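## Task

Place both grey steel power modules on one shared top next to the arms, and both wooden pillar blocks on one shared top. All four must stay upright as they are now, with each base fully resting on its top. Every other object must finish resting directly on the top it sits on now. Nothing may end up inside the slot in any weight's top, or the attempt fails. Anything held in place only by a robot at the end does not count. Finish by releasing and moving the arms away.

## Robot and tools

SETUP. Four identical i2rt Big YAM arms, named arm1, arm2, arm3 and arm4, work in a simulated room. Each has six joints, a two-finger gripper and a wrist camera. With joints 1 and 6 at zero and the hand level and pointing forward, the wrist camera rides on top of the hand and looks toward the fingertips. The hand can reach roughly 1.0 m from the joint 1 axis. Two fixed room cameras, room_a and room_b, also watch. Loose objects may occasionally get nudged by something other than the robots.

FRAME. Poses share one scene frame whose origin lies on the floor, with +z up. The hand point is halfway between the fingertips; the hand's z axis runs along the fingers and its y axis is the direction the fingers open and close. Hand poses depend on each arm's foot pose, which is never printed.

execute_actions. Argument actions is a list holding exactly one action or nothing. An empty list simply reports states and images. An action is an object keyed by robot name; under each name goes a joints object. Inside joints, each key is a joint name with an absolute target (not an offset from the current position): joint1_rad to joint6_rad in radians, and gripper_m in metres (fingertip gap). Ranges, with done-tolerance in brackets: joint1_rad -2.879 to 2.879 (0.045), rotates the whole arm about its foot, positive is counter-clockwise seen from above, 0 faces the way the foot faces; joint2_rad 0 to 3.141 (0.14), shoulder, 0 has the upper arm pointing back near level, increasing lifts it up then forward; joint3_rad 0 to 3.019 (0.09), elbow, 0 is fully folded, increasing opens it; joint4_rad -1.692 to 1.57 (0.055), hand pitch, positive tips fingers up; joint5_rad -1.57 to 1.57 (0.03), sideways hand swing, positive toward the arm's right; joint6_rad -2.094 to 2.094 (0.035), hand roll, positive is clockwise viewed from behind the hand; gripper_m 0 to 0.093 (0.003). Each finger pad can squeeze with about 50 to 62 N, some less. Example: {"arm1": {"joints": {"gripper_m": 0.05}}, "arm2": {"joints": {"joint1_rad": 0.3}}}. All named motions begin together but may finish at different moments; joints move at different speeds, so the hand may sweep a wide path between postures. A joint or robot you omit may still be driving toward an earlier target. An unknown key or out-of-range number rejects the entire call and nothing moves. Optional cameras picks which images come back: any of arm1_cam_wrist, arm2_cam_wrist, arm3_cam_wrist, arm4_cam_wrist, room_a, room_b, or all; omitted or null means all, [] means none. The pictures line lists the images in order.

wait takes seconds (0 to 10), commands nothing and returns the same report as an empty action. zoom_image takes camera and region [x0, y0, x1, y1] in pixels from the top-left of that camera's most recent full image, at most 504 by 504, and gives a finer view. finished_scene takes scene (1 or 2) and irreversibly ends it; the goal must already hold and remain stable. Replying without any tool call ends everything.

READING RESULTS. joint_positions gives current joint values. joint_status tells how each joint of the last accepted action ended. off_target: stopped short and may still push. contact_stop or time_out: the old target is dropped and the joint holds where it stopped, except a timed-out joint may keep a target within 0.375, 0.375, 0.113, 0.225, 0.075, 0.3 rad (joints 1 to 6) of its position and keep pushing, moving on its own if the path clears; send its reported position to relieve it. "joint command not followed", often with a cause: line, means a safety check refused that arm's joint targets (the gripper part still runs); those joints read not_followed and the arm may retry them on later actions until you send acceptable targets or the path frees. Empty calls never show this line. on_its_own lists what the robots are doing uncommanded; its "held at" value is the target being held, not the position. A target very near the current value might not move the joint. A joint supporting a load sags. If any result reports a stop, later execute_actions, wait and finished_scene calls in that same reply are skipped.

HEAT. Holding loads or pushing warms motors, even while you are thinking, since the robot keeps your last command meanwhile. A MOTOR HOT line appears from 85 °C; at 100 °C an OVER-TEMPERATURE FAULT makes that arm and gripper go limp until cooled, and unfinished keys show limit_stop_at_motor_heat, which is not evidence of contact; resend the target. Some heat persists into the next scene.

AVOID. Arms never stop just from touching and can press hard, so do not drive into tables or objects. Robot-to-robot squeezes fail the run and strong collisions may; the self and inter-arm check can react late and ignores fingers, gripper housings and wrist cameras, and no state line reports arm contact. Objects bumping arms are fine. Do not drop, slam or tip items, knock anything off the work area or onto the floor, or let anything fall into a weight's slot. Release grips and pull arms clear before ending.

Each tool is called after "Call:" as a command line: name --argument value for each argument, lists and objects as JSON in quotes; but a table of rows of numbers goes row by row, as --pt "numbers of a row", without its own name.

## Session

Call:
execute_actions --actions '[]'

Scene clock: 0.00 s.
arm1.joint_positions: joint1_rad=+0.035 joint2_rad=+0.413 joint3_rad=+1.514 joint4_rad=-1.418 joint5_rad=-0.262 joint6_rad=-0.494 gripper_m=+0.094
arm1.joint_status: not commanded
arm1.hand: x=+0.3882 y=+1.7696 z=+1.3917 quat_wxyz=(-0.160, +0.799, +0.106, -0.570) (m; scene frame)
arm2.joint_positions: joint1_rad=-0.803 joint2_rad=+0.504 joint3_rad=+1.634 joint4_rad=-1.470 joint5_rad=-0.198 joint6_rad=+0.509 gripper_m=+0.094
arm2.joint_status: not commanded
arm2.hand: x=+0.3637 y=+0.2735 z=+1.4201 quat_wxyz=(-0.565, -0.580, -0.574, +0.124) (m; scene frame)
arm3.joint_positions: joint1_rad=+0.166 joint2_rad=+0.321 joint3_rad=+1.675 joint4_rad=-1.542 joint5_rad=+0.310 joint6_rad=-0.588 gripper_m=+0.094
arm3.joint_status: not commanded
arm3.hand: x=-0.6867 y=-0.6667 z=+1.4610 quat_wxyz=(-0.619, +0.605, -0.474, -0.158) (m; scene frame)
arm4.joint_positions: joint1_rad=+0.169 joint2_rad=+0.372 joint3_rad=+1.374 joint4_rad=-1.313 joint5_rad=+0.055 joint6_rad=+0.249 gripper_m=+0.094
arm4.joint_status: not commanded
arm4.hand: x=-0.1242 y=-1.5916 z=+1.3439 quat_wxyz=(-0.358, -0.740, -0.334, +0.462) (m; scene frame)
pictures: arm1_cam_wrist, arm2_cam_wrist, arm3_cam_wrist, arm4_cam_wrist, room_a, room_b
Images, in order (width x height): arm1_cam_wrist 672x504, arm2_cam_wrist 672x504, arm3_cam_wrist 672x504, arm4_cam_wrist 672x504, room_a 672x504, room_b 672x504.

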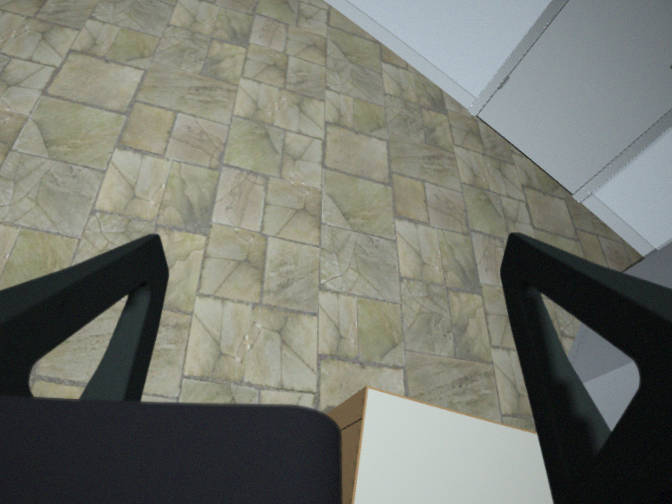

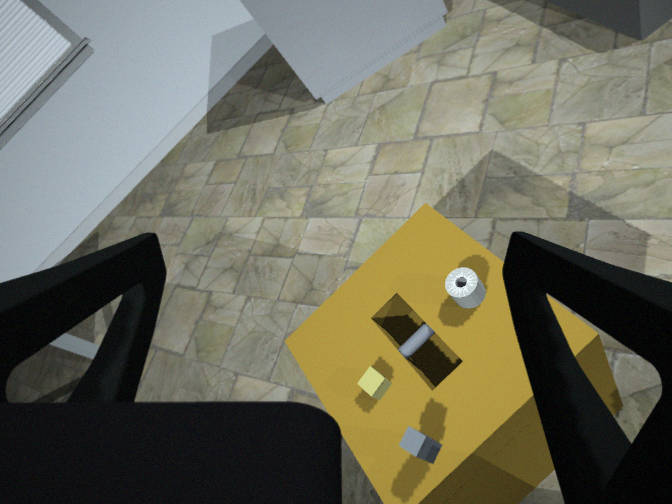

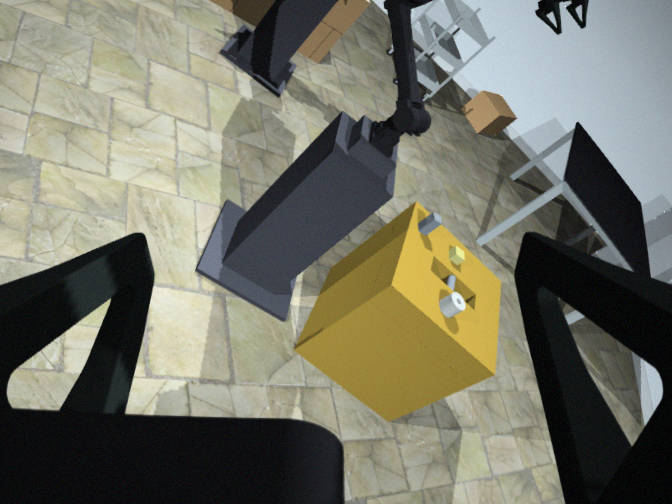

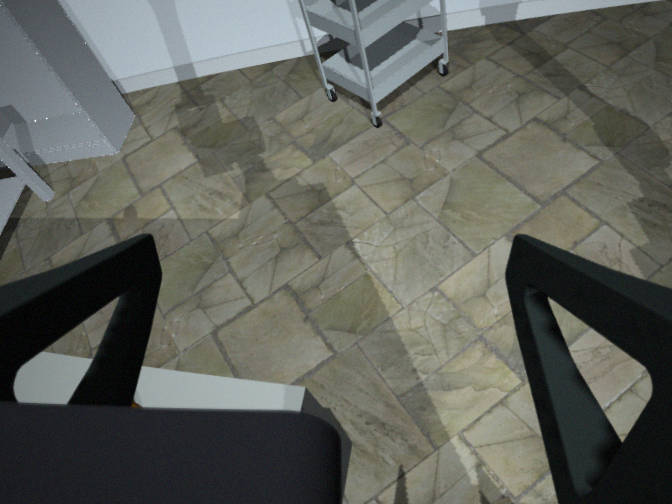

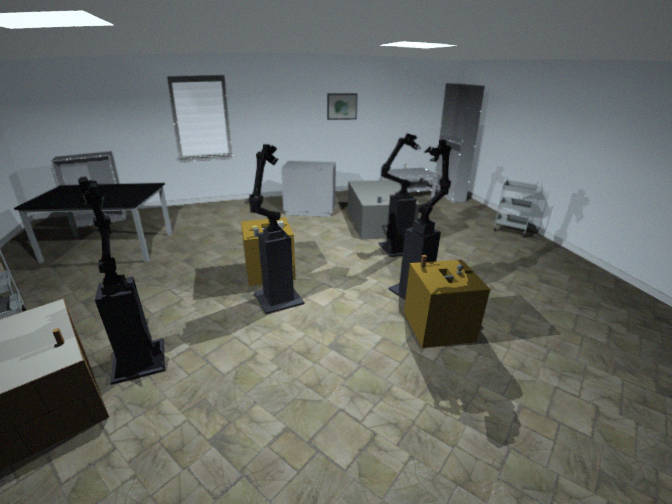

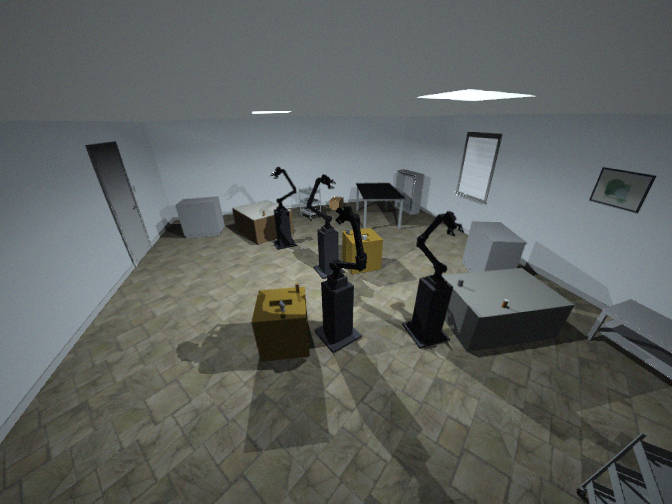

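Same structure, apparently.

Call:
execute_actions --actions '[{"arm1":{"joints":{"joint1_rad":-0.9,"joint2_rad":1.6,"joint3_rad":1.15,"joint4_rad":-1.0,"joint5_rad":0,"joint6_rad":0}},"arm2":{"joints":{"joint1_rad":0,"joint2_rad":1.7,"joint3_rad":1.14,"joint4_rad":-1.0,"joint5_rad":0,"joint6_rad":0}},"arm3":{"joints":{"joint1_rad":1.0,"joint2_rad":1.4,"joint3_rad":1.4,"joint4_rad":-1.0,"joint5_rad":0,"joint6_rad":0}},"arm4":{"joints":{"joint1_rad":1.3,"joint2_rad":1.2,"joint3_rad":1.4,"joint4_rad":-1.3,"joint5_rad":0,"joint6_rad":0}}}]'

Scene clock: 7.50 s.
arm1.joint_positions: joint1_rad=-0.907 joint2_rad=+1.585 joint3_rad=+1.149 joint4_rad=-1.012 joint5_rad=-0.002 joint6_rad=-0.008 gripper_m=+0.094
arm1.joint_status: all done
arm1.hand: x=+0.4008 y=+2.2273 z=+0.8825 quat_wxyz=(-0.036, +0.778, -0.625, -0.048) (m; scene frame)
arm2.joint_positions: joint1_rad=+0.009 joint2_rad=+1.706 joint3_rad=+1.131 joint4_rad=-1.010 joint5_rad=+0.000 joint6_rad=+0.011 gripper_m=+0.094
arm2.joint_status: all done
arm2.hand: x=+0.7105 y=+0.1901 z=+0.8242 quat_wxyz=(+0.009, -0.206, -0.979, -0.001) (m; scene frame)
arm3.joint_positions: joint1_rad=+1.003 joint2_rad=+1.400 joint3_rad=+1.379 joint4_rad=-1.019 joint5_rad=+0.002 joint6_rad=-0.008 gripper_m=+0.094
arm3.joint_status: all done
arm3.hand: x=-1.0933 y=-0.2713 z=+1.1058 quat_wxyz=(-0.105, +0.886, -0.387, -0.233) (m; scene frame)
arm4.joint_positions: joint1_rad=+1.299 joint2_rad=+1.208 joint3_rad=+1.390 joint4_rad=-1.313 joint5_rad=+0.000 joint6_rad=+0.008 gripper_m=+0.094
arm4.joint_status: all done
arm4.hand: x=+0.2196 y=-1.8030 z=+1.1224 quat_wxyz=(-0.201, -0.417, -0.882, +0.085) (m; scene frame)
pictures: arm1_cam_wrist, arm2_cam_wrist, arm3_cam_wrist, arm4_cam_wrist, room_a, room_b
Images, in order (width x height): arm1_cam_wrist 672x504, arm2_cam_wrist 672x504, arm3_cam_wrist 672x504, arm4_cam_wrist 672x504, room_a 672x504, room_b 672x504.

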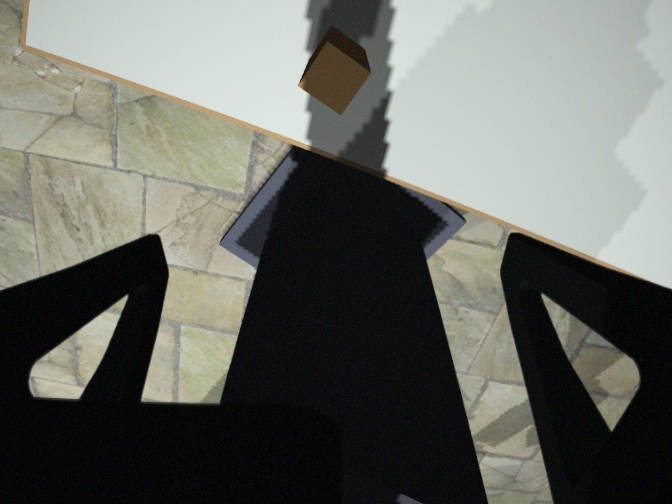

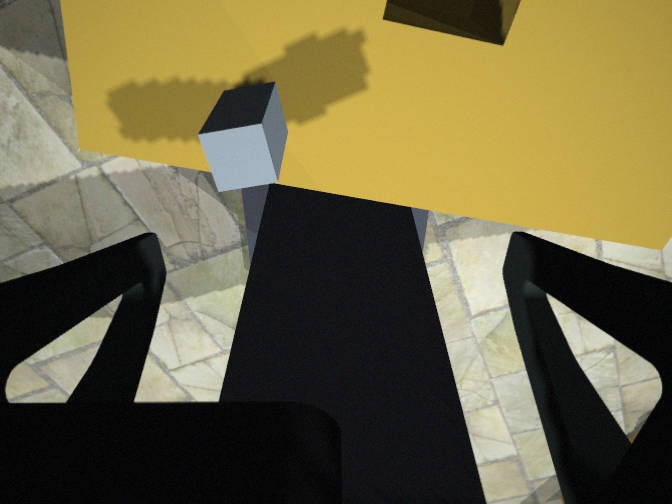

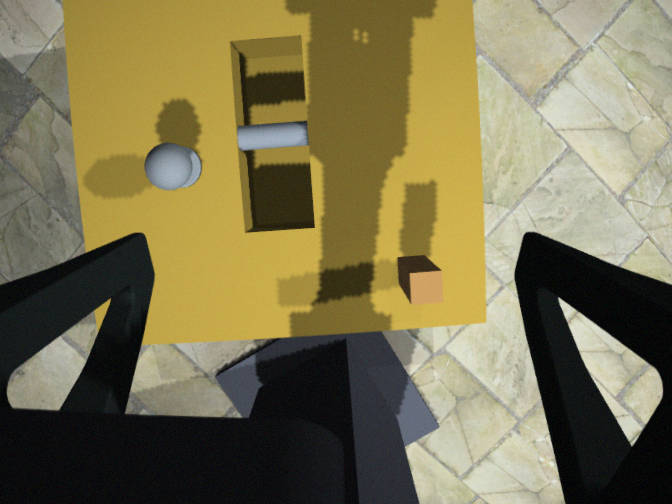

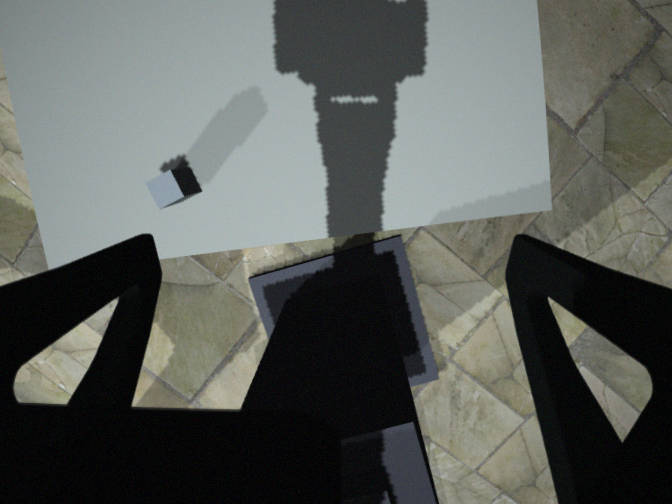

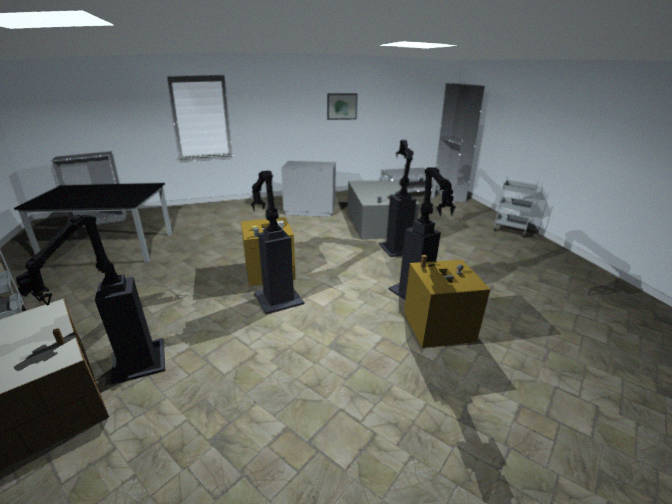

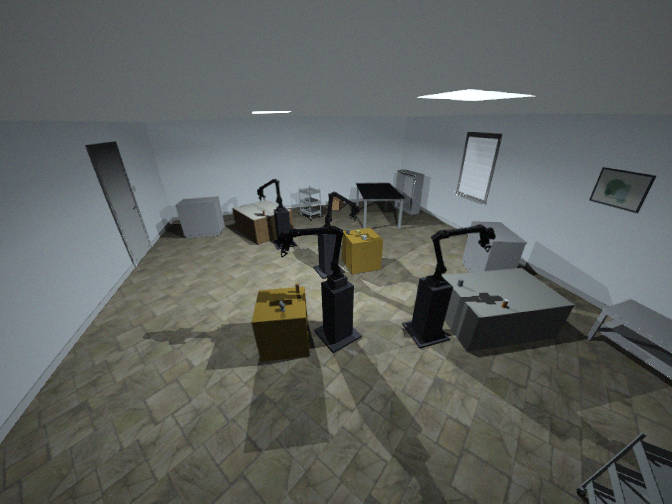

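Call:
execute_actions --actions '[{"arm1":{"joints":{"joint2_rad":1.87,"joint3_rad":1.14,"joint4_rad":-0.83,"joint6_rad":0.55}},"arm2":{"joints":{"joint1_rad":0.15,"joint2_rad":1.79,"joint3_rad":0.89,"joint4_rad":-0.65,"joint6_rad":-0.05}},"arm3":{"joints":{"joint1_rad":-0.52,"joint2_rad":2.35,"joint3_rad":1.2,"joint4_rad":1.38}},"arm4":{"joints":{"joint1_rad":-0.3,"joint2_rad":1.4,"joint4_rad":-1.57,"joint6_rad":-0.82}}}]' --cameras '["arm1_cam_wrist","arm2_cam_wrist"]'

Scene clock: 16.93 s.
arm1.joint_positions: joint1_rad=-0.907 joint2_rad=+1.873 joint3_rad=+1.131 joint4_rad=-0.842 joint5_rad=-0.002 joint6_rad=+0.543 gripper_m=+0.094
arm1.joint_status: all done
arm1.hand: x=+0.3991 y=+2.2331 z=+0.7473 quat_wxyz=(+0.006, +0.580, -0.814, +0.006) (m; scene frame)
arm2.joint_positions: joint1_rad=+0.162 joint2_rad=+1.809 joint3_rad=+0.882 joint4_rad=-0.661 joint5_rad=+0.000 joint6_rad=-0.039 gripper_m=+0.094
arm2.joint_status: all done
arm2.hand: x=+0.6795 y=+0.2701 z=+0.7127 quat_wxyz=(+0.010, -0.105, -0.994, -0.001) (m; scene frame)
arm3.joint_positions: joint1_rad=-0.526 joint2_rad=+2.350 joint3_rad=+1.201 joint4_rad=+1.357 joint5_rad=+0.000 joint6_rad=-0.006 gripper_m=+0.094
arm3.joint_status: all done
arm3.hand: x=-0.2132 y=-0.1504 z=+0.8715 quat_wxyz=(-0.720, +0.246, -0.580, -0.290) (m; scene frame)
arm4.joint_positions: joint1_rad=-0.302 joint2_rad=+1.411 joint3_rad=+1.390 joint4_rad=-1.554 joint5_rad=+0.001 joint6_rad=-0.811 gripper_m=+0.094
arm4.joint_status: all done
arm4.hand: x=-0.3784 y=-1.7247 z=+1.0234 quat_wxyz=(+0.001, -0.739, -0.674, -0.009) (m; scene frame)
pictures: arm1_cam_wrist, arm2_cam_wrist
Images, in order (width x height): arm1_cam_wrist 672x504, arm2_cam_wrist 672x504.

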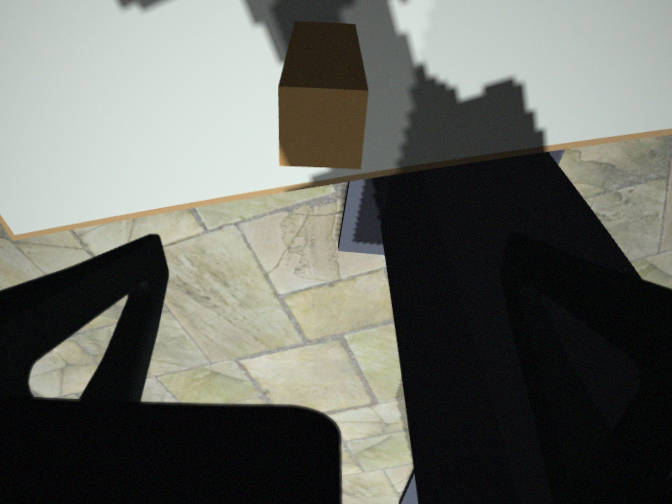

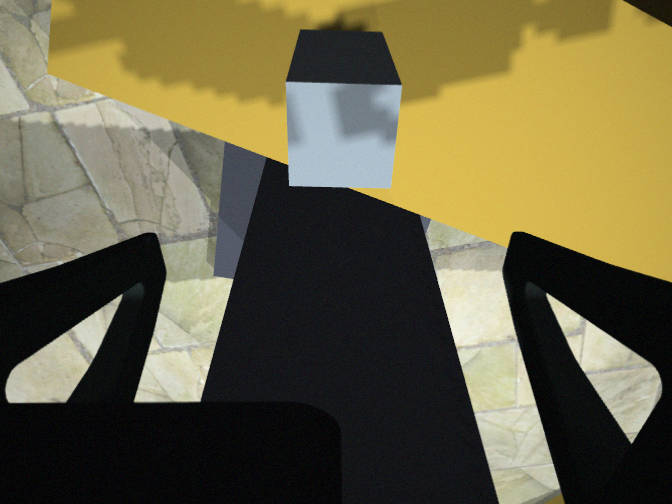

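Call:
execute_actions --actions '[{"arm1":{"joints":{"joint2_rad":2.09,"joint4_rad":-0.59}},"arm2":{"joints":{"joint2_rad":2.0,"joint4_rad":-0.41}}}]' --cameras '["arm1_cam_wrist","arm2_cam_wrist"]'

Call:
execute_actions --actions '[{"arm1":{"joints":{"gripper_m":0}},"arm2":{"joints":{"gripper_m":0}}}]' --cameras '["arm1_cam_wrist","arm2_cam_wrist"]'

Scene clock: 24.40 s.
arm1.joint_positions: joint1_rad=-0.907 joint2_rad=+2.090 joint3_rad=+1.131 joint4_rad=-0.602 joint5_rad=-0.002 joint6_rad=+0.543 gripper_m=+0.094
arm1.joint_status: all done
arm1.hand: x=+0.3962 y=+2.2452 z=+0.6466 quat_wxyz=(+0.001, +0.580, -0.814, -0.004) (m; scene frame)
arm2.joint_positions: joint1_rad=+0.162 joint2_rad=+2.019 joint3_rad=+0.882 joint4_rad=-0.421 joint5_rad=+0.000 joint6_rad=-0.039 gripper_m=+0.094
arm2.joint_status: all done
arm2.hand: x=+0.6874 y=+0.2680 z=+0.6314 quat_wxyz=(-0.004, -0.105, -0.994, +0.001) (m; scene frame)
arm3.joint_positions: joint1_rad=-0.526 joint2_rad=+2.350 joint3_rad=+1.201 joint4_rad=+1.357 joint5_rad=+0.000 joint6_rad=-0.006 gripper_m=+0.094
arm3.joint_status: not commanded
arm3.hand: x=-0.2132 y=-0.1504 z=+0.8715 quat_wxyz=(-0.720, +0.246, -0.580, -0.290) (m; scene frame)
arm4.joint_positions: joint1_rad=-0.302 joint2_rad=+1.411 joint3_rad=+1.390 joint4_rad=-1.554 joint5_rad=+0.001 joint6_rad=-0.811 gripper_m=+0.094
arm4.joint_status: not commanded
arm4.hand: x=-0.3784 y=-1.7247 z=+1.0234 quat_wxyz=(+0.001, -0.739, -0.674, -0.009) (m; scene frame)
pictures: arm1_cam_wrist, arm2_cam_wrist
Images, in order (width x height): arm1_cam_wrist 672x504, arm2_cam_wrist 672x504.

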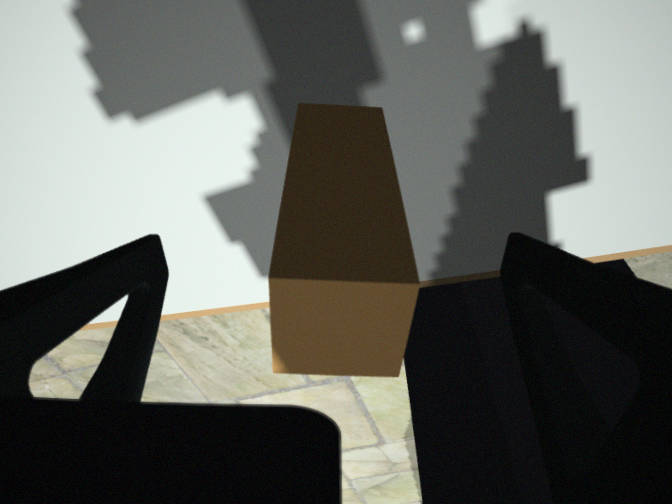

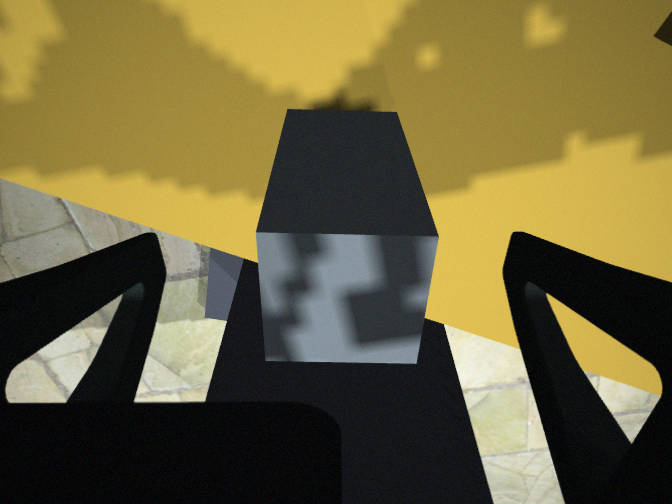

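Scene clock: 25.13 s.
arm1.joint_positions: joint1_rad=-0.907 joint2_rad=+2.090 joint3_rad=+1.131 joint4_rad=-0.602 joint5_rad=-0.002 joint6_rad=+0.543 gripper_m=+0.035
arm1.joint_status: gripper_m off_target (ended at +0.035, target +0.000)
arm1.hand: x=+0.3963 y=+2.2452 z=+0.6466 quat_wxyz=(+0.001, +0.580, -0.814, -0.004) (m; scene frame)
arm2.joint_positions: joint1_rad=+0.162 joint2_rad=+2.019 joint3_rad=+0.882 joint4_rad=-0.421 joint5_rad=+0.001 joint6_rad=-0.039 gripper_m=+0.039
arm2.joint_status: gripper_m off_target (ended at +0.039, target +0.000)
arm2.hand: x=+0.6875 y=+0.2679 z=+0.6314 quat_wxyz=(-0.004, -0.105, -0.994, +0.001) (m; scene frame)
arm3.joint_positions: joint1_rad=-0.526 joint2_rad=+2.350 joint3_rad=+1.201 joint4_rad=+1.357 joint5_rad=+0.000 joint6_rad=-0.006 gripper_m=+0.094
arm3.joint_status: not commanded
arm3.hand: x=-0.2132 y=-0.1504 z=+0.8715 quat_wxyz=(-0.720, +0.246, -0.580, -0.290) (m; scene frame)
arm4.joint_positions: joint1_rad=-0.302 joint2_rad=+1.411 joint3_rad=+1.390 joint4_rad=-1.554 joint5_rad=+0.001 joint6_rad=-0.811 gripper_m=+0.094
arm4.joint_status: not commanded
arm4.hand: x=-0.3784 y=-1.7247 z=+1.0234 quat_wxyz=(+0.001, -0.739, -0.674, -0.009) (m; scene frame)
pictures: arm1_cam_wrist, arm2_cam_wrist
Images, in order (width x height): arm1_cam_wrist 672x504, arm2_cam_wrist 672x504.

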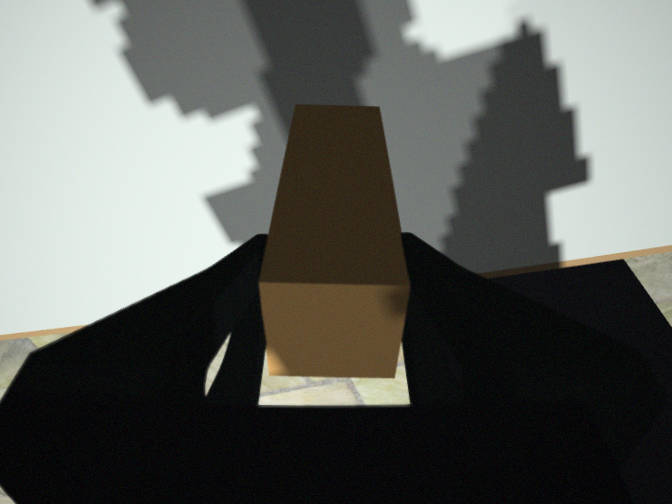

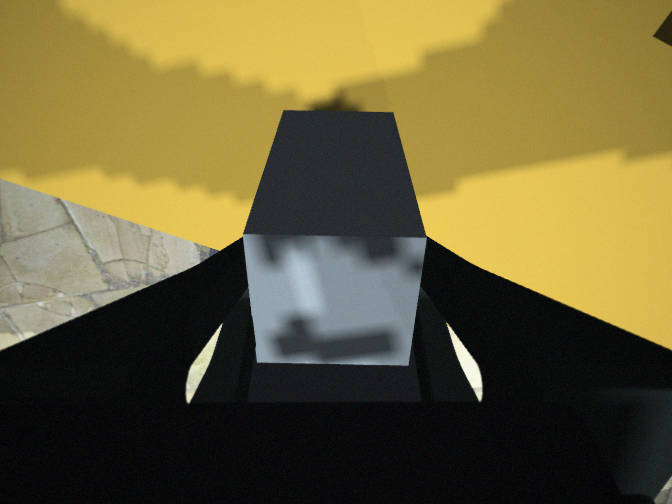

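Call:
execute_actions --actions '[{"arm1":{"joints":{"joint2_rad":1.7,"joint4_rad":-1.0}},"arm2":{"joints":{"joint2_rad":1.5,"joint4_rad":-0.95}}}]' --cameras '[]'

Call:
execute_actions --actions '[{"arm1":{"joints":{"joint1_rad":1.883,"joint6_rad":-1.57,"joint2_rad":1.99,"joint3_rad":1.85,"joint4_rad":-1.4}},"arm2":{"joints":{"joint1_rad":-1.927,"joint6_rad":1.57,"joint2_rad":1.96,"joint3_rad":1.85,"joint4_rad":-1.41}}}]' --cameras '["arm3_cam_wrist"]'

Call:
execute_actions --actions '[{"arm3":{"joints":{"joint1_rad":-0.54,"joint2_rad":2.52,"joint3_rad":1.69,"joint4_rad":1.02}}}]' --cameras '["arm3_cam_wrist","arm2_cam_wrist"]'

Scene clock: 37.67 s.
arm1.joint_positions: joint1_rad=-0.907 joint2_rad=+1.674 joint3_rad=+1.131 joint4_rad=-0.987 joint5_rad=-0.002 joint6_rad=+0.543 gripper_m=+0.035
arm1.joint_status: all done
arm1.hand: x=+0.4019 y=+2.2215 z=+0.8368 quat_wxyz=(-0.005, +0.580, -0.814, -0.019) (m; scene frame)
arm2.joint_positions: joint1_rad=+0.162 joint2_rad=+1.502 joint3_rad=+0.882 joint4_rad=-0.942 joint5_rad=+0.001 joint6_rad=-0.039 gripper_m=+0.039
arm2.joint_status: all done
arm2.hand: x=+0.6551 y=+0.2761 z=+0.8270 quat_wxyz=(-0.003, -0.105, -0.994, +0.001) (m; scene frame)
arm3.joint_positions: joint1_rad=-0.526 joint2_rad=+2.350 joint3_rad=+1.201 joint4_rad=+1.357 joint5_rad=+0.000 joint6_rad=-0.006 gripper_m=+0.094
arm3.joint_status: not commanded
arm3.hand: x=-0.2132 y=-0.1504 z=+0.8715 quat_wxyz=(-0.720, +0.246, -0.580, -0.290) (m; scene frame)
arm4.joint_positions: joint1_rad=-0.302 joint2_rad=+1.411 joint3_rad=+1.390 joint4_rad=-1.554 joint5_rad=+0.001 joint6_rad=-0.811 gripper_m=+0.094
arm4.joint_status: not commanded
arm4.hand: x=-0.3784 y=-1.7247 z=+1.0234 quat_wxyz=(+0.001, -0.739, -0.674, -0.009) (m; scene frame)
pictures: none
No camera images: the call's "cameras" was empty. Leave "cameras" out to get every camera's image.

Scene clock: 40.37 s.
arm1.joint_positions: joint1_rad=+1.885 joint2_rad=+2.004 joint3_rad=+1.840 joint4_rad=-1.387 joint5_rad=-0.001 joint6_rad=-1.563 gripper_m=+0.035
arm1.joint_status: all done
arm1.hand: x=+0.4128 y=+1.1483 z=+0.9207 quat_wxyz=(-0.001, +0.073, +0.997, -0.012) (m; scene frame)
arm2.joint_positions: joint1_rad=-1.939 joint2_rad=+1.994 joint3_rad=+1.815 joint4_rad=-1.401 joint5_rad=+0.003 joint6_rad=+1.559 gripper_m=+0.039
arm2.joint_status: all done
arm2.hand: x=-0.1412 y=-0.0650 z=+0.9186 quat_wxyz=(+0.005, -0.927, +0.375, +0.002) (m; scene frame)
arm3.joint_positions: joint1_rad=-0.526 joint2_rad=+2.350 joint3_rad=+1.201 joint4_rad=+1.357 joint5_rad=+0.000 joint6_rad=-0.006 gripper_m=+0.094
arm3.joint_status: not commanded
arm3.hand: x=-0.2132 y=-0.1504 z=+0.8715 quat_wxyz=(-0.720, +0.246, -0.580, -0.290) (m; scene frame)
arm4.joint_positions: joint1_rad=-0.302 joint2_rad=+1.411 joint3_rad=+1.390 joint4_rad=-1.554 joint5_rad=+0.001 joint6_rad=-0.811 gripper_m=+0.094
arm4.joint_status: not commanded
arm4.hand: x=-0.3784 y=-1.7247 z=+1.0234 quat_wxyz=(+0.001, -0.739, -0.674, -0.009) (m; scene frame)
pictures: arm3_cam_wrist
Images, in order (width x height): arm3_cam_wrist 672x504.

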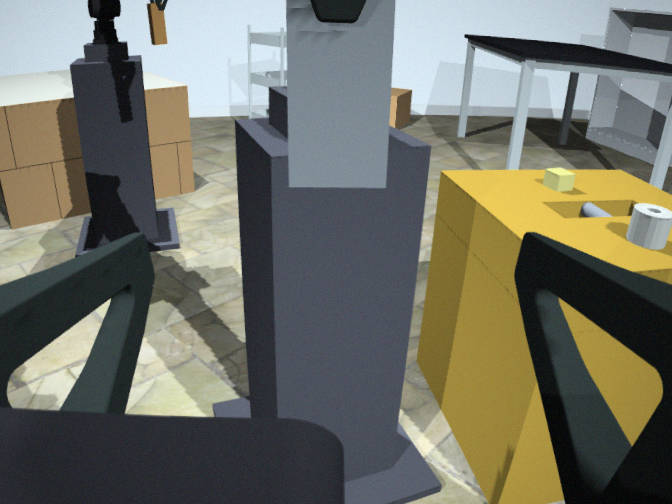

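Scene clock: 41.70 s.
arm1.joint_positions: joint1_rad=+1.885 joint2_rad=+2.004 joint3_rad=+1.840 joint4_rad=-1.387 joint5_rad=-0.001 joint6_rad=-1.563 gripper_m=+0.035
arm1.joint_status: not commanded
arm1.hand: x=+0.4128 y=+1.1483 z=+0.9207 quat_wxyz=(-0.001, +0.073, +0.997, -0.012) (m; scene frame)
arm2.joint_positions: joint1_rad=-1.939 joint2_rad=+1.994 joint3_rad=+1.815 joint4_rad=-1.401 joint5_rad=+0.003 joint6_rad=+1.559 gripper_m=+0.039
arm2.joint_status: not commanded
arm2.hand: x=-0.1412 y=-0.0650 z=+0.9186 quat_wxyz=(+0.005, -0.927, +0.375, +0.002) (m; scene frame)
arm3.joint_positions: joint1_rad=-0.526 joint2_rad=+2.529 joint3_rad=+1.664 joint4_rad=+1.032 joint5_rad=+0.000 joint6_rad=-0.006 gripper_m=+0.094
arm3.joint_status: all done
arm3.hand: x=-0.1222 y=-0.0609 z=+0.8594 quat_wxyz=(-0.708, +0.252, -0.595, -0.285) (m; scene frame)
arm4.joint_positions: joint1_rad=-0.302 joint2_rad=+1.411 joint3_rad=+1.390 joint4_rad=-1.554 joint5_rad=+0.001 joint6_rad=-0.811 gripper_m=+0.094
arm4.joint_status: not commanded
arm4.hand: x=-0.3784 y=-1.7247 z=+1.0234 quat_wxyz=(+0.001, -0.739, -0.674, -0.009) (m; scene frame)
pictures: arm2_cam_wrist, arm3_cam_wrist
Images, in order (width x height): arm2_cam_wrist 672x504, arm3_cam_wrist 672x504.

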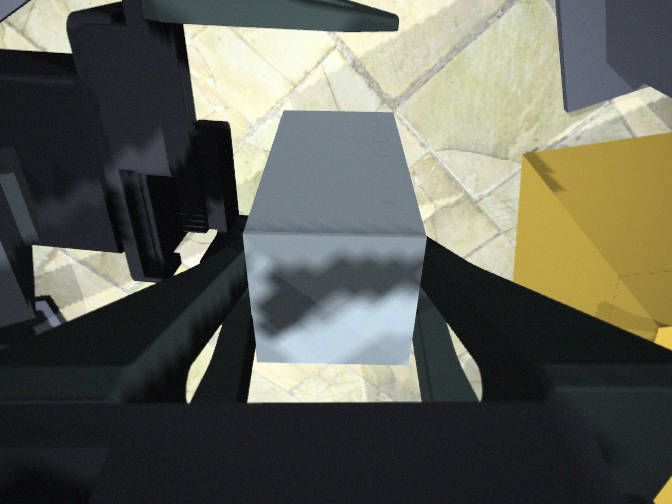

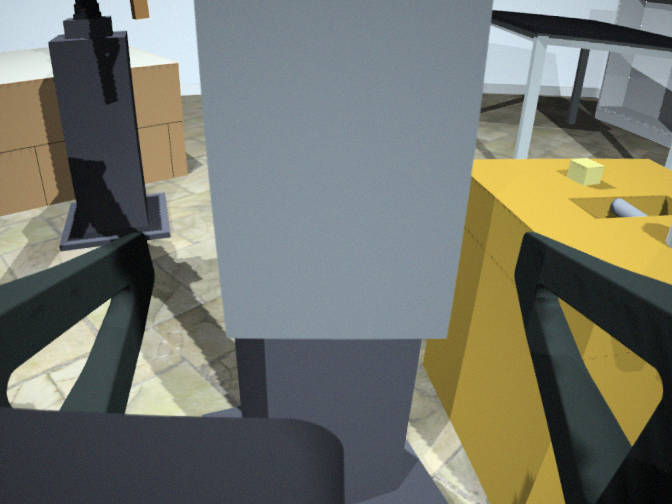

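Too low; raise ~2 cm.

Call:
execute_actions --actions '[{"arm3":{"joints":{"joint2_rad":2.485}}}]' --cameras '[]'

Call:
execute_actions --actions '[{"arm3":{"joints":{"gripper_m":0}}}]' --cameras '["arm3_cam_wrist","arm2_cam_wrist"]'

Scene clock: 46.90 s.
arm1.joint_positions: joint1_rad=+1.885 joint2_rad=+2.004 joint3_rad=+1.840 joint4_rad=-1.387 joint5_rad=-0.001 joint6_rad=-1.563 gripper_m=+0.035
arm1.joint_status: not commanded
arm1.hand: x=+0.4128 y=+1.1483 z=+0.9207 quat_wxyz=(-0.001, +0.073, +0.997, -0.012) (m; scene frame)
arm2.joint_positions: joint1_rad=-1.939 joint2_rad=+1.994 joint3_rad=+1.815 joint4_rad=-1.401 joint5_rad=+0.003 joint6_rad=+1.559 gripper_m=+0.039
arm2.joint_status: not commanded
arm2.hand: x=-0.1412 y=-0.0650 z=+0.9186 quat_wxyz=(+0.005, -0.927, +0.375, +0.002) (m; scene frame)
arm3.joint_positions: joint1_rad=-0.526 joint2_rad=+2.516 joint3_rad=+1.664 joint4_rad=+1.032 joint5_rad=+0.000 joint6_rad=-0.006 gripper_m=+0.094
arm3.joint_status: all done
arm3.hand: x=-0.1216 y=-0.0600 z=+0.8703 quat_wxyz=(-0.712, +0.250, -0.590, -0.286) (m; scene frame)
arm4.joint_positions: joint1_rad=-0.302 joint2_rad=+1.411 joint3_rad=+1.390 joint4_rad=-1.554 joint5_rad=+0.001 joint6_rad=-0.811 gripper_m=+0.094
arm4.joint_status: not commanded
arm4.hand: x=-0.3784 y=-1.7247 z=+1.0234 quat_wxyz=(+0.001, -0.739, -0.674, -0.009) (m; scene frame)
pictures: none
No camera images: the call's "cameras" was empty. Leave "cameras" out to get every camera's image.

Scene clock: 47.63 s.
arm1.joint_positions: joint1_rad=+1.885 joint2_rad=+2.004 joint3_rad=+1.840 joint4_rad=-1.387 joint5_rad=-0.001 joint6_rad=-1.563 gripper_m=+0.035
arm1.joint_status: not commanded
arm1.hand: x=+0.4128 y=+1.1483 z=+0.9207 quat_wxyz=(-0.001, +0.073, +0.997, -0.012) (m; scene frame)
arm2.joint_positions: joint1_rad=-1.939 joint2_rad=+1.994 joint3_rad=+1.815 joint4_rad=-1.402 joint5_rad=+0.003 joint6_rad=+1.560 gripper_m=+0.039
arm2.joint_status: not commanded
arm2.hand: x=-0.1412 y=-0.0649 z=+0.9186 quat_wxyz=(+0.005, -0.927, +0.376, +0.002) (m; scene frame)
arm3.joint_positions: joint1_rad=-0.526 joint2_rad=+2.516 joint3_rad=+1.664 joint4_rad=+1.031 joint5_rad=+0.000 joint6_rad=-0.005 gripper_m=+0.039
arm3.joint_status: gripper_m off_target (ended at +0.039, target +0.000)
arm3.hand: x=-0.1215 y=-0.0600 z=+0.8705 quat_wxyz=(-0.712, +0.250, -0.590, -0.286) (m; scene frame)
arm4.joint_positions: joint1_rad=-0.302 joint2_rad=+1.411 joint3_rad=+1.390 joint4_rad=-1.554 joint5_rad=+0.001 joint6_rad=-0.811 gripper_m=+0.094
arm4.joint_status: not commanded
arm4.hand: x=-0.3784 y=-1.7247 z=+1.0234 quat_wxyz=(+0.001, -0.739, -0.674, -0.009) (m; scene frame)
pictures: arm2_cam_wrist, arm3_cam_wrist
Images, in order (width x height): arm2_cam_wrist 672x504, arm3_cam_wrist 672x504.

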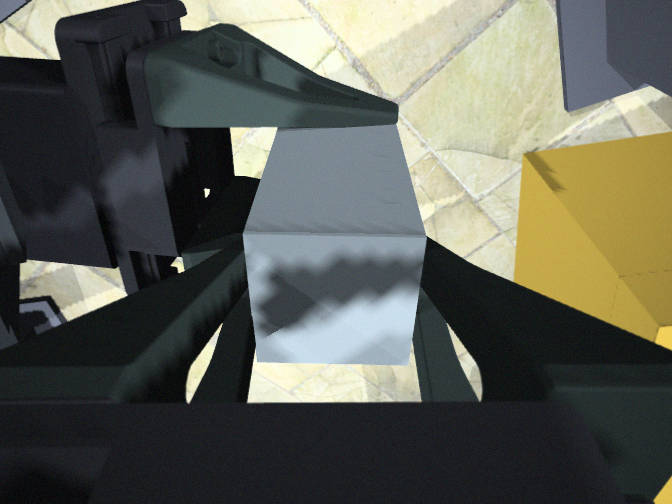

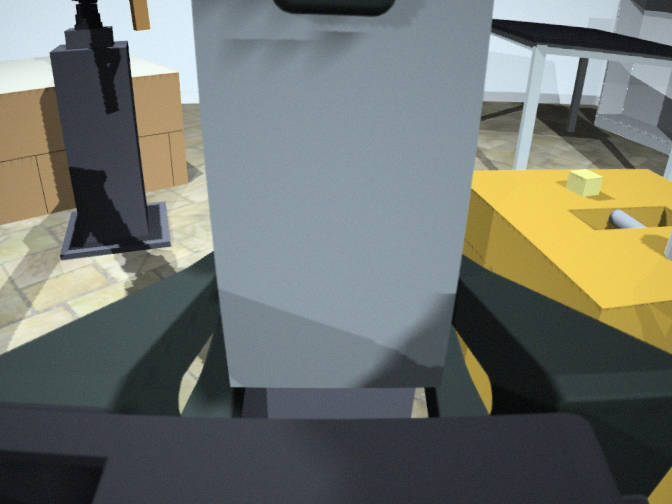

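Call:
execute_actions --actions '[{"arm2":{"joints":{"gripper_m":0.065}}}]' --cameras '[]'

Call:
execute_actions --actions '[{"arm2":{"joints":{"joint2_rad":1.83,"joint4_rad":-1.45}}}]' --cameras '[]'

Call:
execute_actions --actions '[{"arm2":{"joints":{"joint1_rad":0,"joint2_rad":1.5,"joint3_rad":1.0,"joint4_rad":0,"joint6_rad":0,"gripper_m":0.093}},"arm3":{"joints":{"joint2_rad":2.35,"joint3_rad":1.2,"joint4_rad":1.4}}}]' --cameras '[]'

Call:
execute_actions --actions '[{"arm2":{"joints":{"joint1_rad":1.81,"joint2_rad":2.3,"joint3_rad":1.05,"joint4_rad":1.42}},"arm3":{"joints":{"joint1_rad":-2.43}},"arm4":{"joints":{"joint1_rad":-1.346}}}]' --cameras '["arm2_cam_wrist","arm4_cam_wrist"]'

Scene clock: 56.40 s.
arm1.joint_positions: joint1_rad=+1.885 joint2_rad=+2.004 joint3_rad=+1.840 joint4_rad=-1.387 joint5_rad=-0.001 joint6_rad=-1.563 gripper_m=+0.035
arm1.joint_status: not commanded
arm1.hand: x=+0.4128 y=+1.1483 z=+0.9207 quat_wxyz=(-0.001, +0.073, +0.997, -0.012) (m; scene frame)
arm2.joint_positions: joint1_rad=-1.939 joint2_rad=+1.985 joint3_rad=+1.815 joint4_rad=-1.402 joint5_rad=+0.003 joint6_rad=+1.560 gripper_m=+0.065
arm2.joint_status: all done
arm2.hand: x=-0.1411 y=-0.0649 z=+0.9238 quat_wxyz=(+0.001, -0.927, +0.376, +0.003) (m; scene frame)
arm3.joint_positions: joint1_rad=-0.526 joint2_rad=+2.516 joint3_rad=+1.664 joint4_rad=+1.023 joint5_rad=+0.000 joint6_rad=-0.005 gripper_m=+0.039
arm3.joint_status: not commanded
arm3.hand: x=-0.1212 y=-0.0598 z=+0.8684 quat_wxyz=(-0.709, +0.251, -0.594, -0.285) (m; scene frame)
arm4.joint_positions: joint1_rad=-0.302 joint2_rad=+1.411 joint3_rad=+1.390 joint4_rad=-1.554 joint5_rad=+0.001 joint6_rad=-0.811 gripper_m=+0.094
arm4.joint_status: not commanded
arm4.hand: x=-0.3784 y=-1.7247 z=+1.0234 quat_wxyz=(+0.001, -0.739, -0.674, -0.009) (m; scene frame)
pictures: none
No camera images: the call's "cameras" was empty. Leave "cameras" out to get every camera's image.

Scene clock: 57.63 s.
arm1.joint_positions: joint1_rad=+1.885 joint2_rad=+2.004 joint3_rad=+1.840 joint4_rad=-1.387 joint5_rad=-0.001 joint6_rad=-1.563 gripper_m=+0.035
arm1.joint_status: not commanded
arm1.hand: x=+0.4128 y=+1.1483 z=+0.9207 quat_wxyz=(-0.001, +0.073, +0.997, -0.012) (m; scene frame)
arm2.joint_positions: joint1_rad=-1.939 joint2_rad=+1.829 joint3_rad=+1.815 joint4_rad=-1.443 joint5_rad=+0.003 joint6_rad=+1.560 gripper_m=+0.065
arm2.joint_status: all done
arm2.hand: x=-0.1277 y=-0.0518 z=+1.0143 quat_wxyz=(-0.053, -0.925, +0.375, +0.025) (m; scene frame)
arm3.joint_positions: joint1_rad=-0.526 joint2_rad=+2.516 joint3_rad=+1.664 joint4_rad=+1.023 joint5_rad=+0.000 joint6_rad=-0.005 gripper_m=+0.039
arm3.joint_status: not commanded
arm3.hand: x=-0.1212 y=-0.0598 z=+0.8684 quat_wxyz=(-0.709, +0.251, -0.594, -0.285) (m; scene frame)
arm4.joint_positions: joint1_rad=-0.302 joint2_rad=+1.411 joint3_rad=+1.390 joint4_rad=-1.554 joint5_rad=+0.001 joint6_rad=-0.811 gripper_m=+0.094
arm4.joint_status: not commanded
arm4.hand: x=-0.3784 y=-1.7247 z=+1.0234 quat_wxyz=(+0.001, -0.739, -0.674, -0.009) (m; scene frame)
pictures: none
No camera images: the call's "cameras" was empty. Leave "cameras" out to get every camera's image.

Scene clock: 59.80 s.
arm1.joint_positions: joint1_rad=+1.885 joint2_rad=+2.004 joint3_rad=+1.840 joint4_rad=-1.387 joint5_rad=-0.001 joint6_rad=-1.563 gripper_m=+0.035
arm1.joint_status: not commanded
arm1.hand: x=+0.4128 y=+1.1483 z=+0.9207 quat_wxyz=(-0.001, +0.073, +0.997, -0.012) (m; scene frame)
arm2.joint_positions: joint1_rad=+0.004 joint2_rad=+1.516 joint3_rad=+1.004 joint4_rad=-0.019 joint5_rad=+0.002 joint6_rad=+0.012 gripper_m=+0.093
arm2.joint_status: all done
arm2.hand: x=+0.8540 y=+0.1252 z=+0.9813 quat_wxyz=(-0.485, -0.181, -0.850, +0.099) (m; scene frame)
arm3.joint_positions: joint1_rad=-0.526 joint2_rad=+2.361 joint3_rad=+1.184 joint4_rad=+1.366 joint5_rad=+0.000 joint6_rad=-0.005 gripper_m=+0.039
arm3.joint_status: all done
arm3.hand: x=-0.2176 y=-0.1553 z=+0.8592 quat_wxyz=(-0.715, +0.248, -0.587, -0.288) (m; scene frame)
arm4.joint_positions: joint1_rad=-0.302 joint2_rad=+1.411 joint3_rad=+1.390 joint4_rad=-1.554 joint5_rad=+0.001 joint6_rad=-0.811 gripper_m=+0.094
arm4.joint_status: not commanded
arm4.hand: x=-0.3784 y=-1.7247 z=+1.0234 quat_wxyz=(+0.001, -0.739, -0.674, -0.009) (m; scene frame)
pictures: none
No camera images: the call's "cameras" was empty. Leave "cameras" out to get every camera's image.

Scene clock: 61.83 s.
arm1.joint_positions: joint1_rad=+1.885 joint2_rad=+2.004 joint3_rad=+1.840 joint4_rad=-1.387 joint5_rad=-0.001 joint6_rad=-1.563 gripper_m=+0.035
arm1.joint_status: not commanded
arm1.hand: x=+0.4128 y=+1.1483 z=+0.9207 quat_wxyz=(-0.001, +0.073, +0.997, -0.012) (m; scene frame)
arm2.joint_positions: joint1_rad=+1.818 joint2_rad=+2.315 joint3_rad=+1.037 joint4_rad=+1.400 joint5_rad=+0.000 joint6_rad=+0.009 gripper_m=+0.093
arm2.joint_status: all done
arm2.hand: x=+0.4028 y=+1.0434 z=+0.8104 quat_wxyz=(-0.568, +0.425, -0.509, -0.488) (m; scene frame)
arm3.joint_positions: joint1_rad=-2.440 joint2_rad=+2.361 joint3_rad=+1.192 joint4_rad=+1.366 joint5_rad=+0.002 joint6_rad=-0.005 gripper_m=+0.039
arm3.joint_status: all done
arm3.hand: x=-0.4257 y=-1.3275 z=+0.8718 quat_wxyz=(-0.655, -0.338, -0.531, +0.418) (m; scene frame)
arm4.joint_positions: joint1_rad=-1.346 joint2_rad=+1.411 joint3_rad=+1.390 joint4_rad=-1.554 joint5_rad=+0.001 joint6_rad=-0.812 gripper_m=+0.094
arm4.joint_status: all done
arm4.hand: x=-0.4372 y=-1.3207 z=+1.0268 quat_wxyz=(+0.003, -0.976, -0.216, -0.007) (m; scene frame)
pictures: arm2_cam_wrist, arm4_cam_wrist
Images, in order (width x height): arm2_cam_wrist 672x504, arm4_cam_wrist 672x504.

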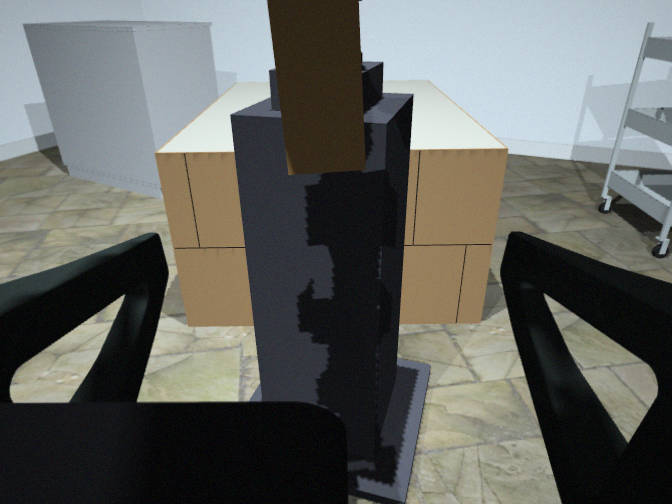

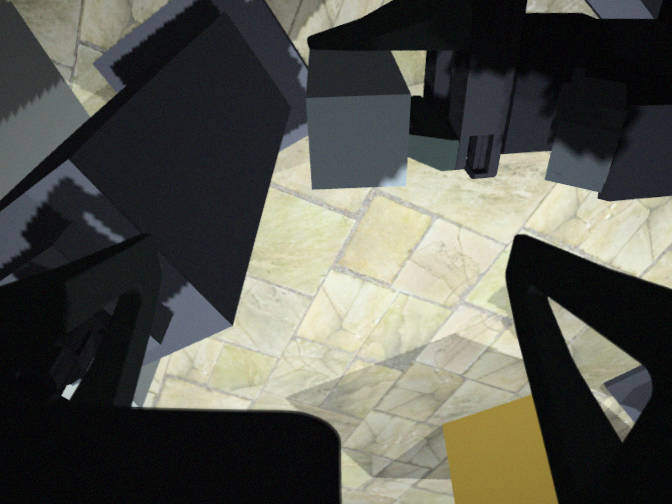

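Call:
execute_actions --actions '[{"arm2":{"joints":{"joint1_rad":1.84,"joint2_rad":2.375,"joint3_rad":1.47,"joint4_rad":1.11}},"arm4":{"joints":{"joint2_rad":1.48,"joint3_rad":1.17,"joint4_rad":-1.23,"gripper_m":0.085}}}]' --cameras '["arm1_cam_wrist","arm2_cam_wrist","arm3_cam_wrist","arm4_cam_wrist"]'

Scene clock: 66.43 s.
arm1.joint_positions: joint1_rad=+1.885 joint2_rad=+2.004 joint3_rad=+1.840 joint4_rad=-1.387 joint5_rad=-0.001 joint6_rad=-1.563 gripper_m=+0.035
arm1.joint_status: not commanded
arm1.hand: x=+0.4128 y=+1.1483 z=+0.9207 quat_wxyz=(-0.001, +0.073, +0.997, -0.012) (m; scene frame)
arm2.joint_positions: joint1_rad=+1.828 joint2_rad=+2.384 joint3_rad=+1.434 joint4_rad=+1.116 joint5_rad=+0.000 joint6_rad=+0.009 gripper_m=+0.093
arm2.joint_status: all done
arm2.hand: x=+0.4161 y=+1.1686 z=+0.8546 quat_wxyz=(-0.577, +0.416, -0.494, -0.500) (m; scene frame)
arm3.joint_positions: joint1_rad=-2.440 joint2_rad=+2.361 joint3_rad=+1.192 joint4_rad=+1.366 joint5_rad=+0.002 joint6_rad=-0.005 gripper_m=+0.039
arm3.joint_status: not commanded
arm3.hand: x=-0.4257 y=-1.3275 z=+0.8718 quat_wxyz=(-0.655, -0.338, -0.531, +0.418) (m; scene frame)
arm4.joint_positions: joint1_rad=-1.346 joint2_rad=+1.479 joint3_rad=+1.164 joint4_rad=-1.247 joint5_rad=+0.001 joint6_rad=-0.812 gripper_m=+0.085
arm4.joint_status: all done
arm4.hand: x=-0.4459 y=-1.3157 z=+0.9151 quat_wxyz=(+0.007, -0.976, -0.217, -0.002) (m; scene frame)
pictures: arm1_cam_wrist, arm2_cam_wrist, arm3_cam_wrist, arm4_cam_wrist
Images, in order (width x height): arm1_cam_wrist 672x504, arm2_cam_wrist 672x504, arm3_cam_wrist 672x504, arm4_cam_wrist 672x504.

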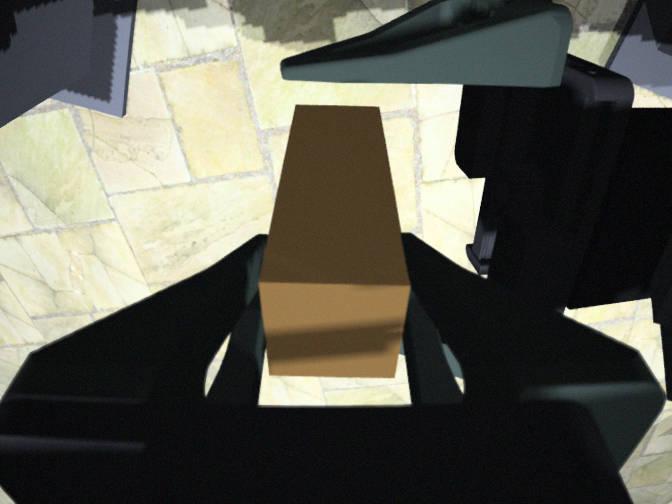

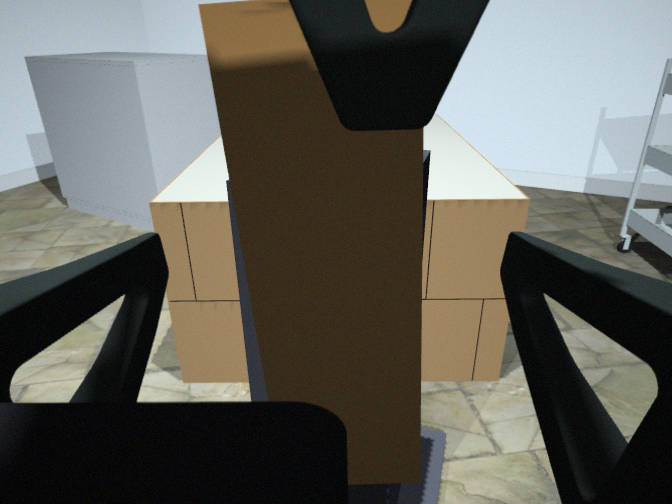

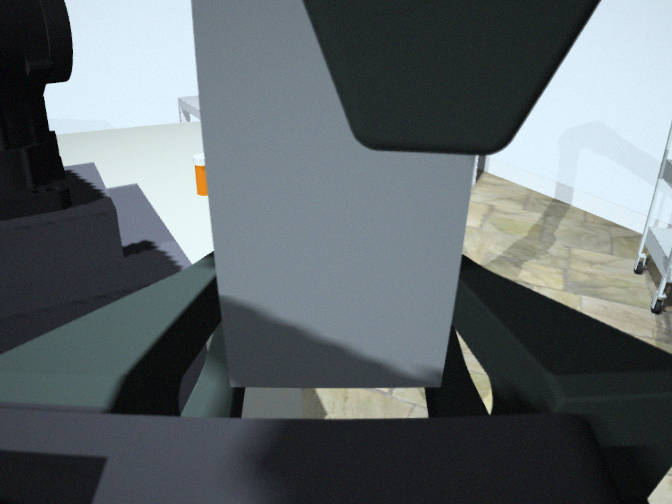

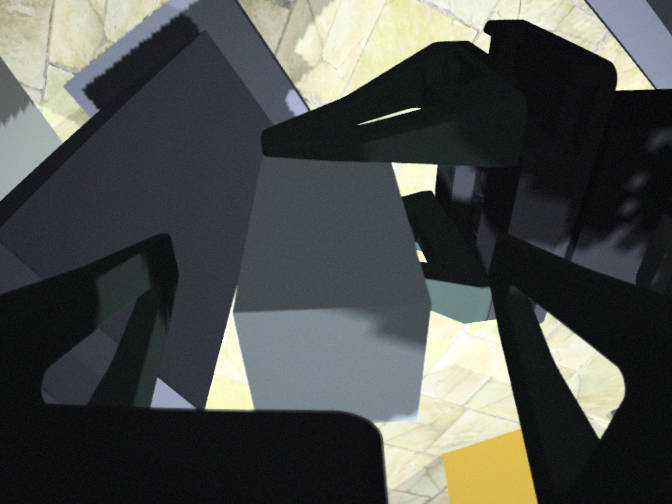

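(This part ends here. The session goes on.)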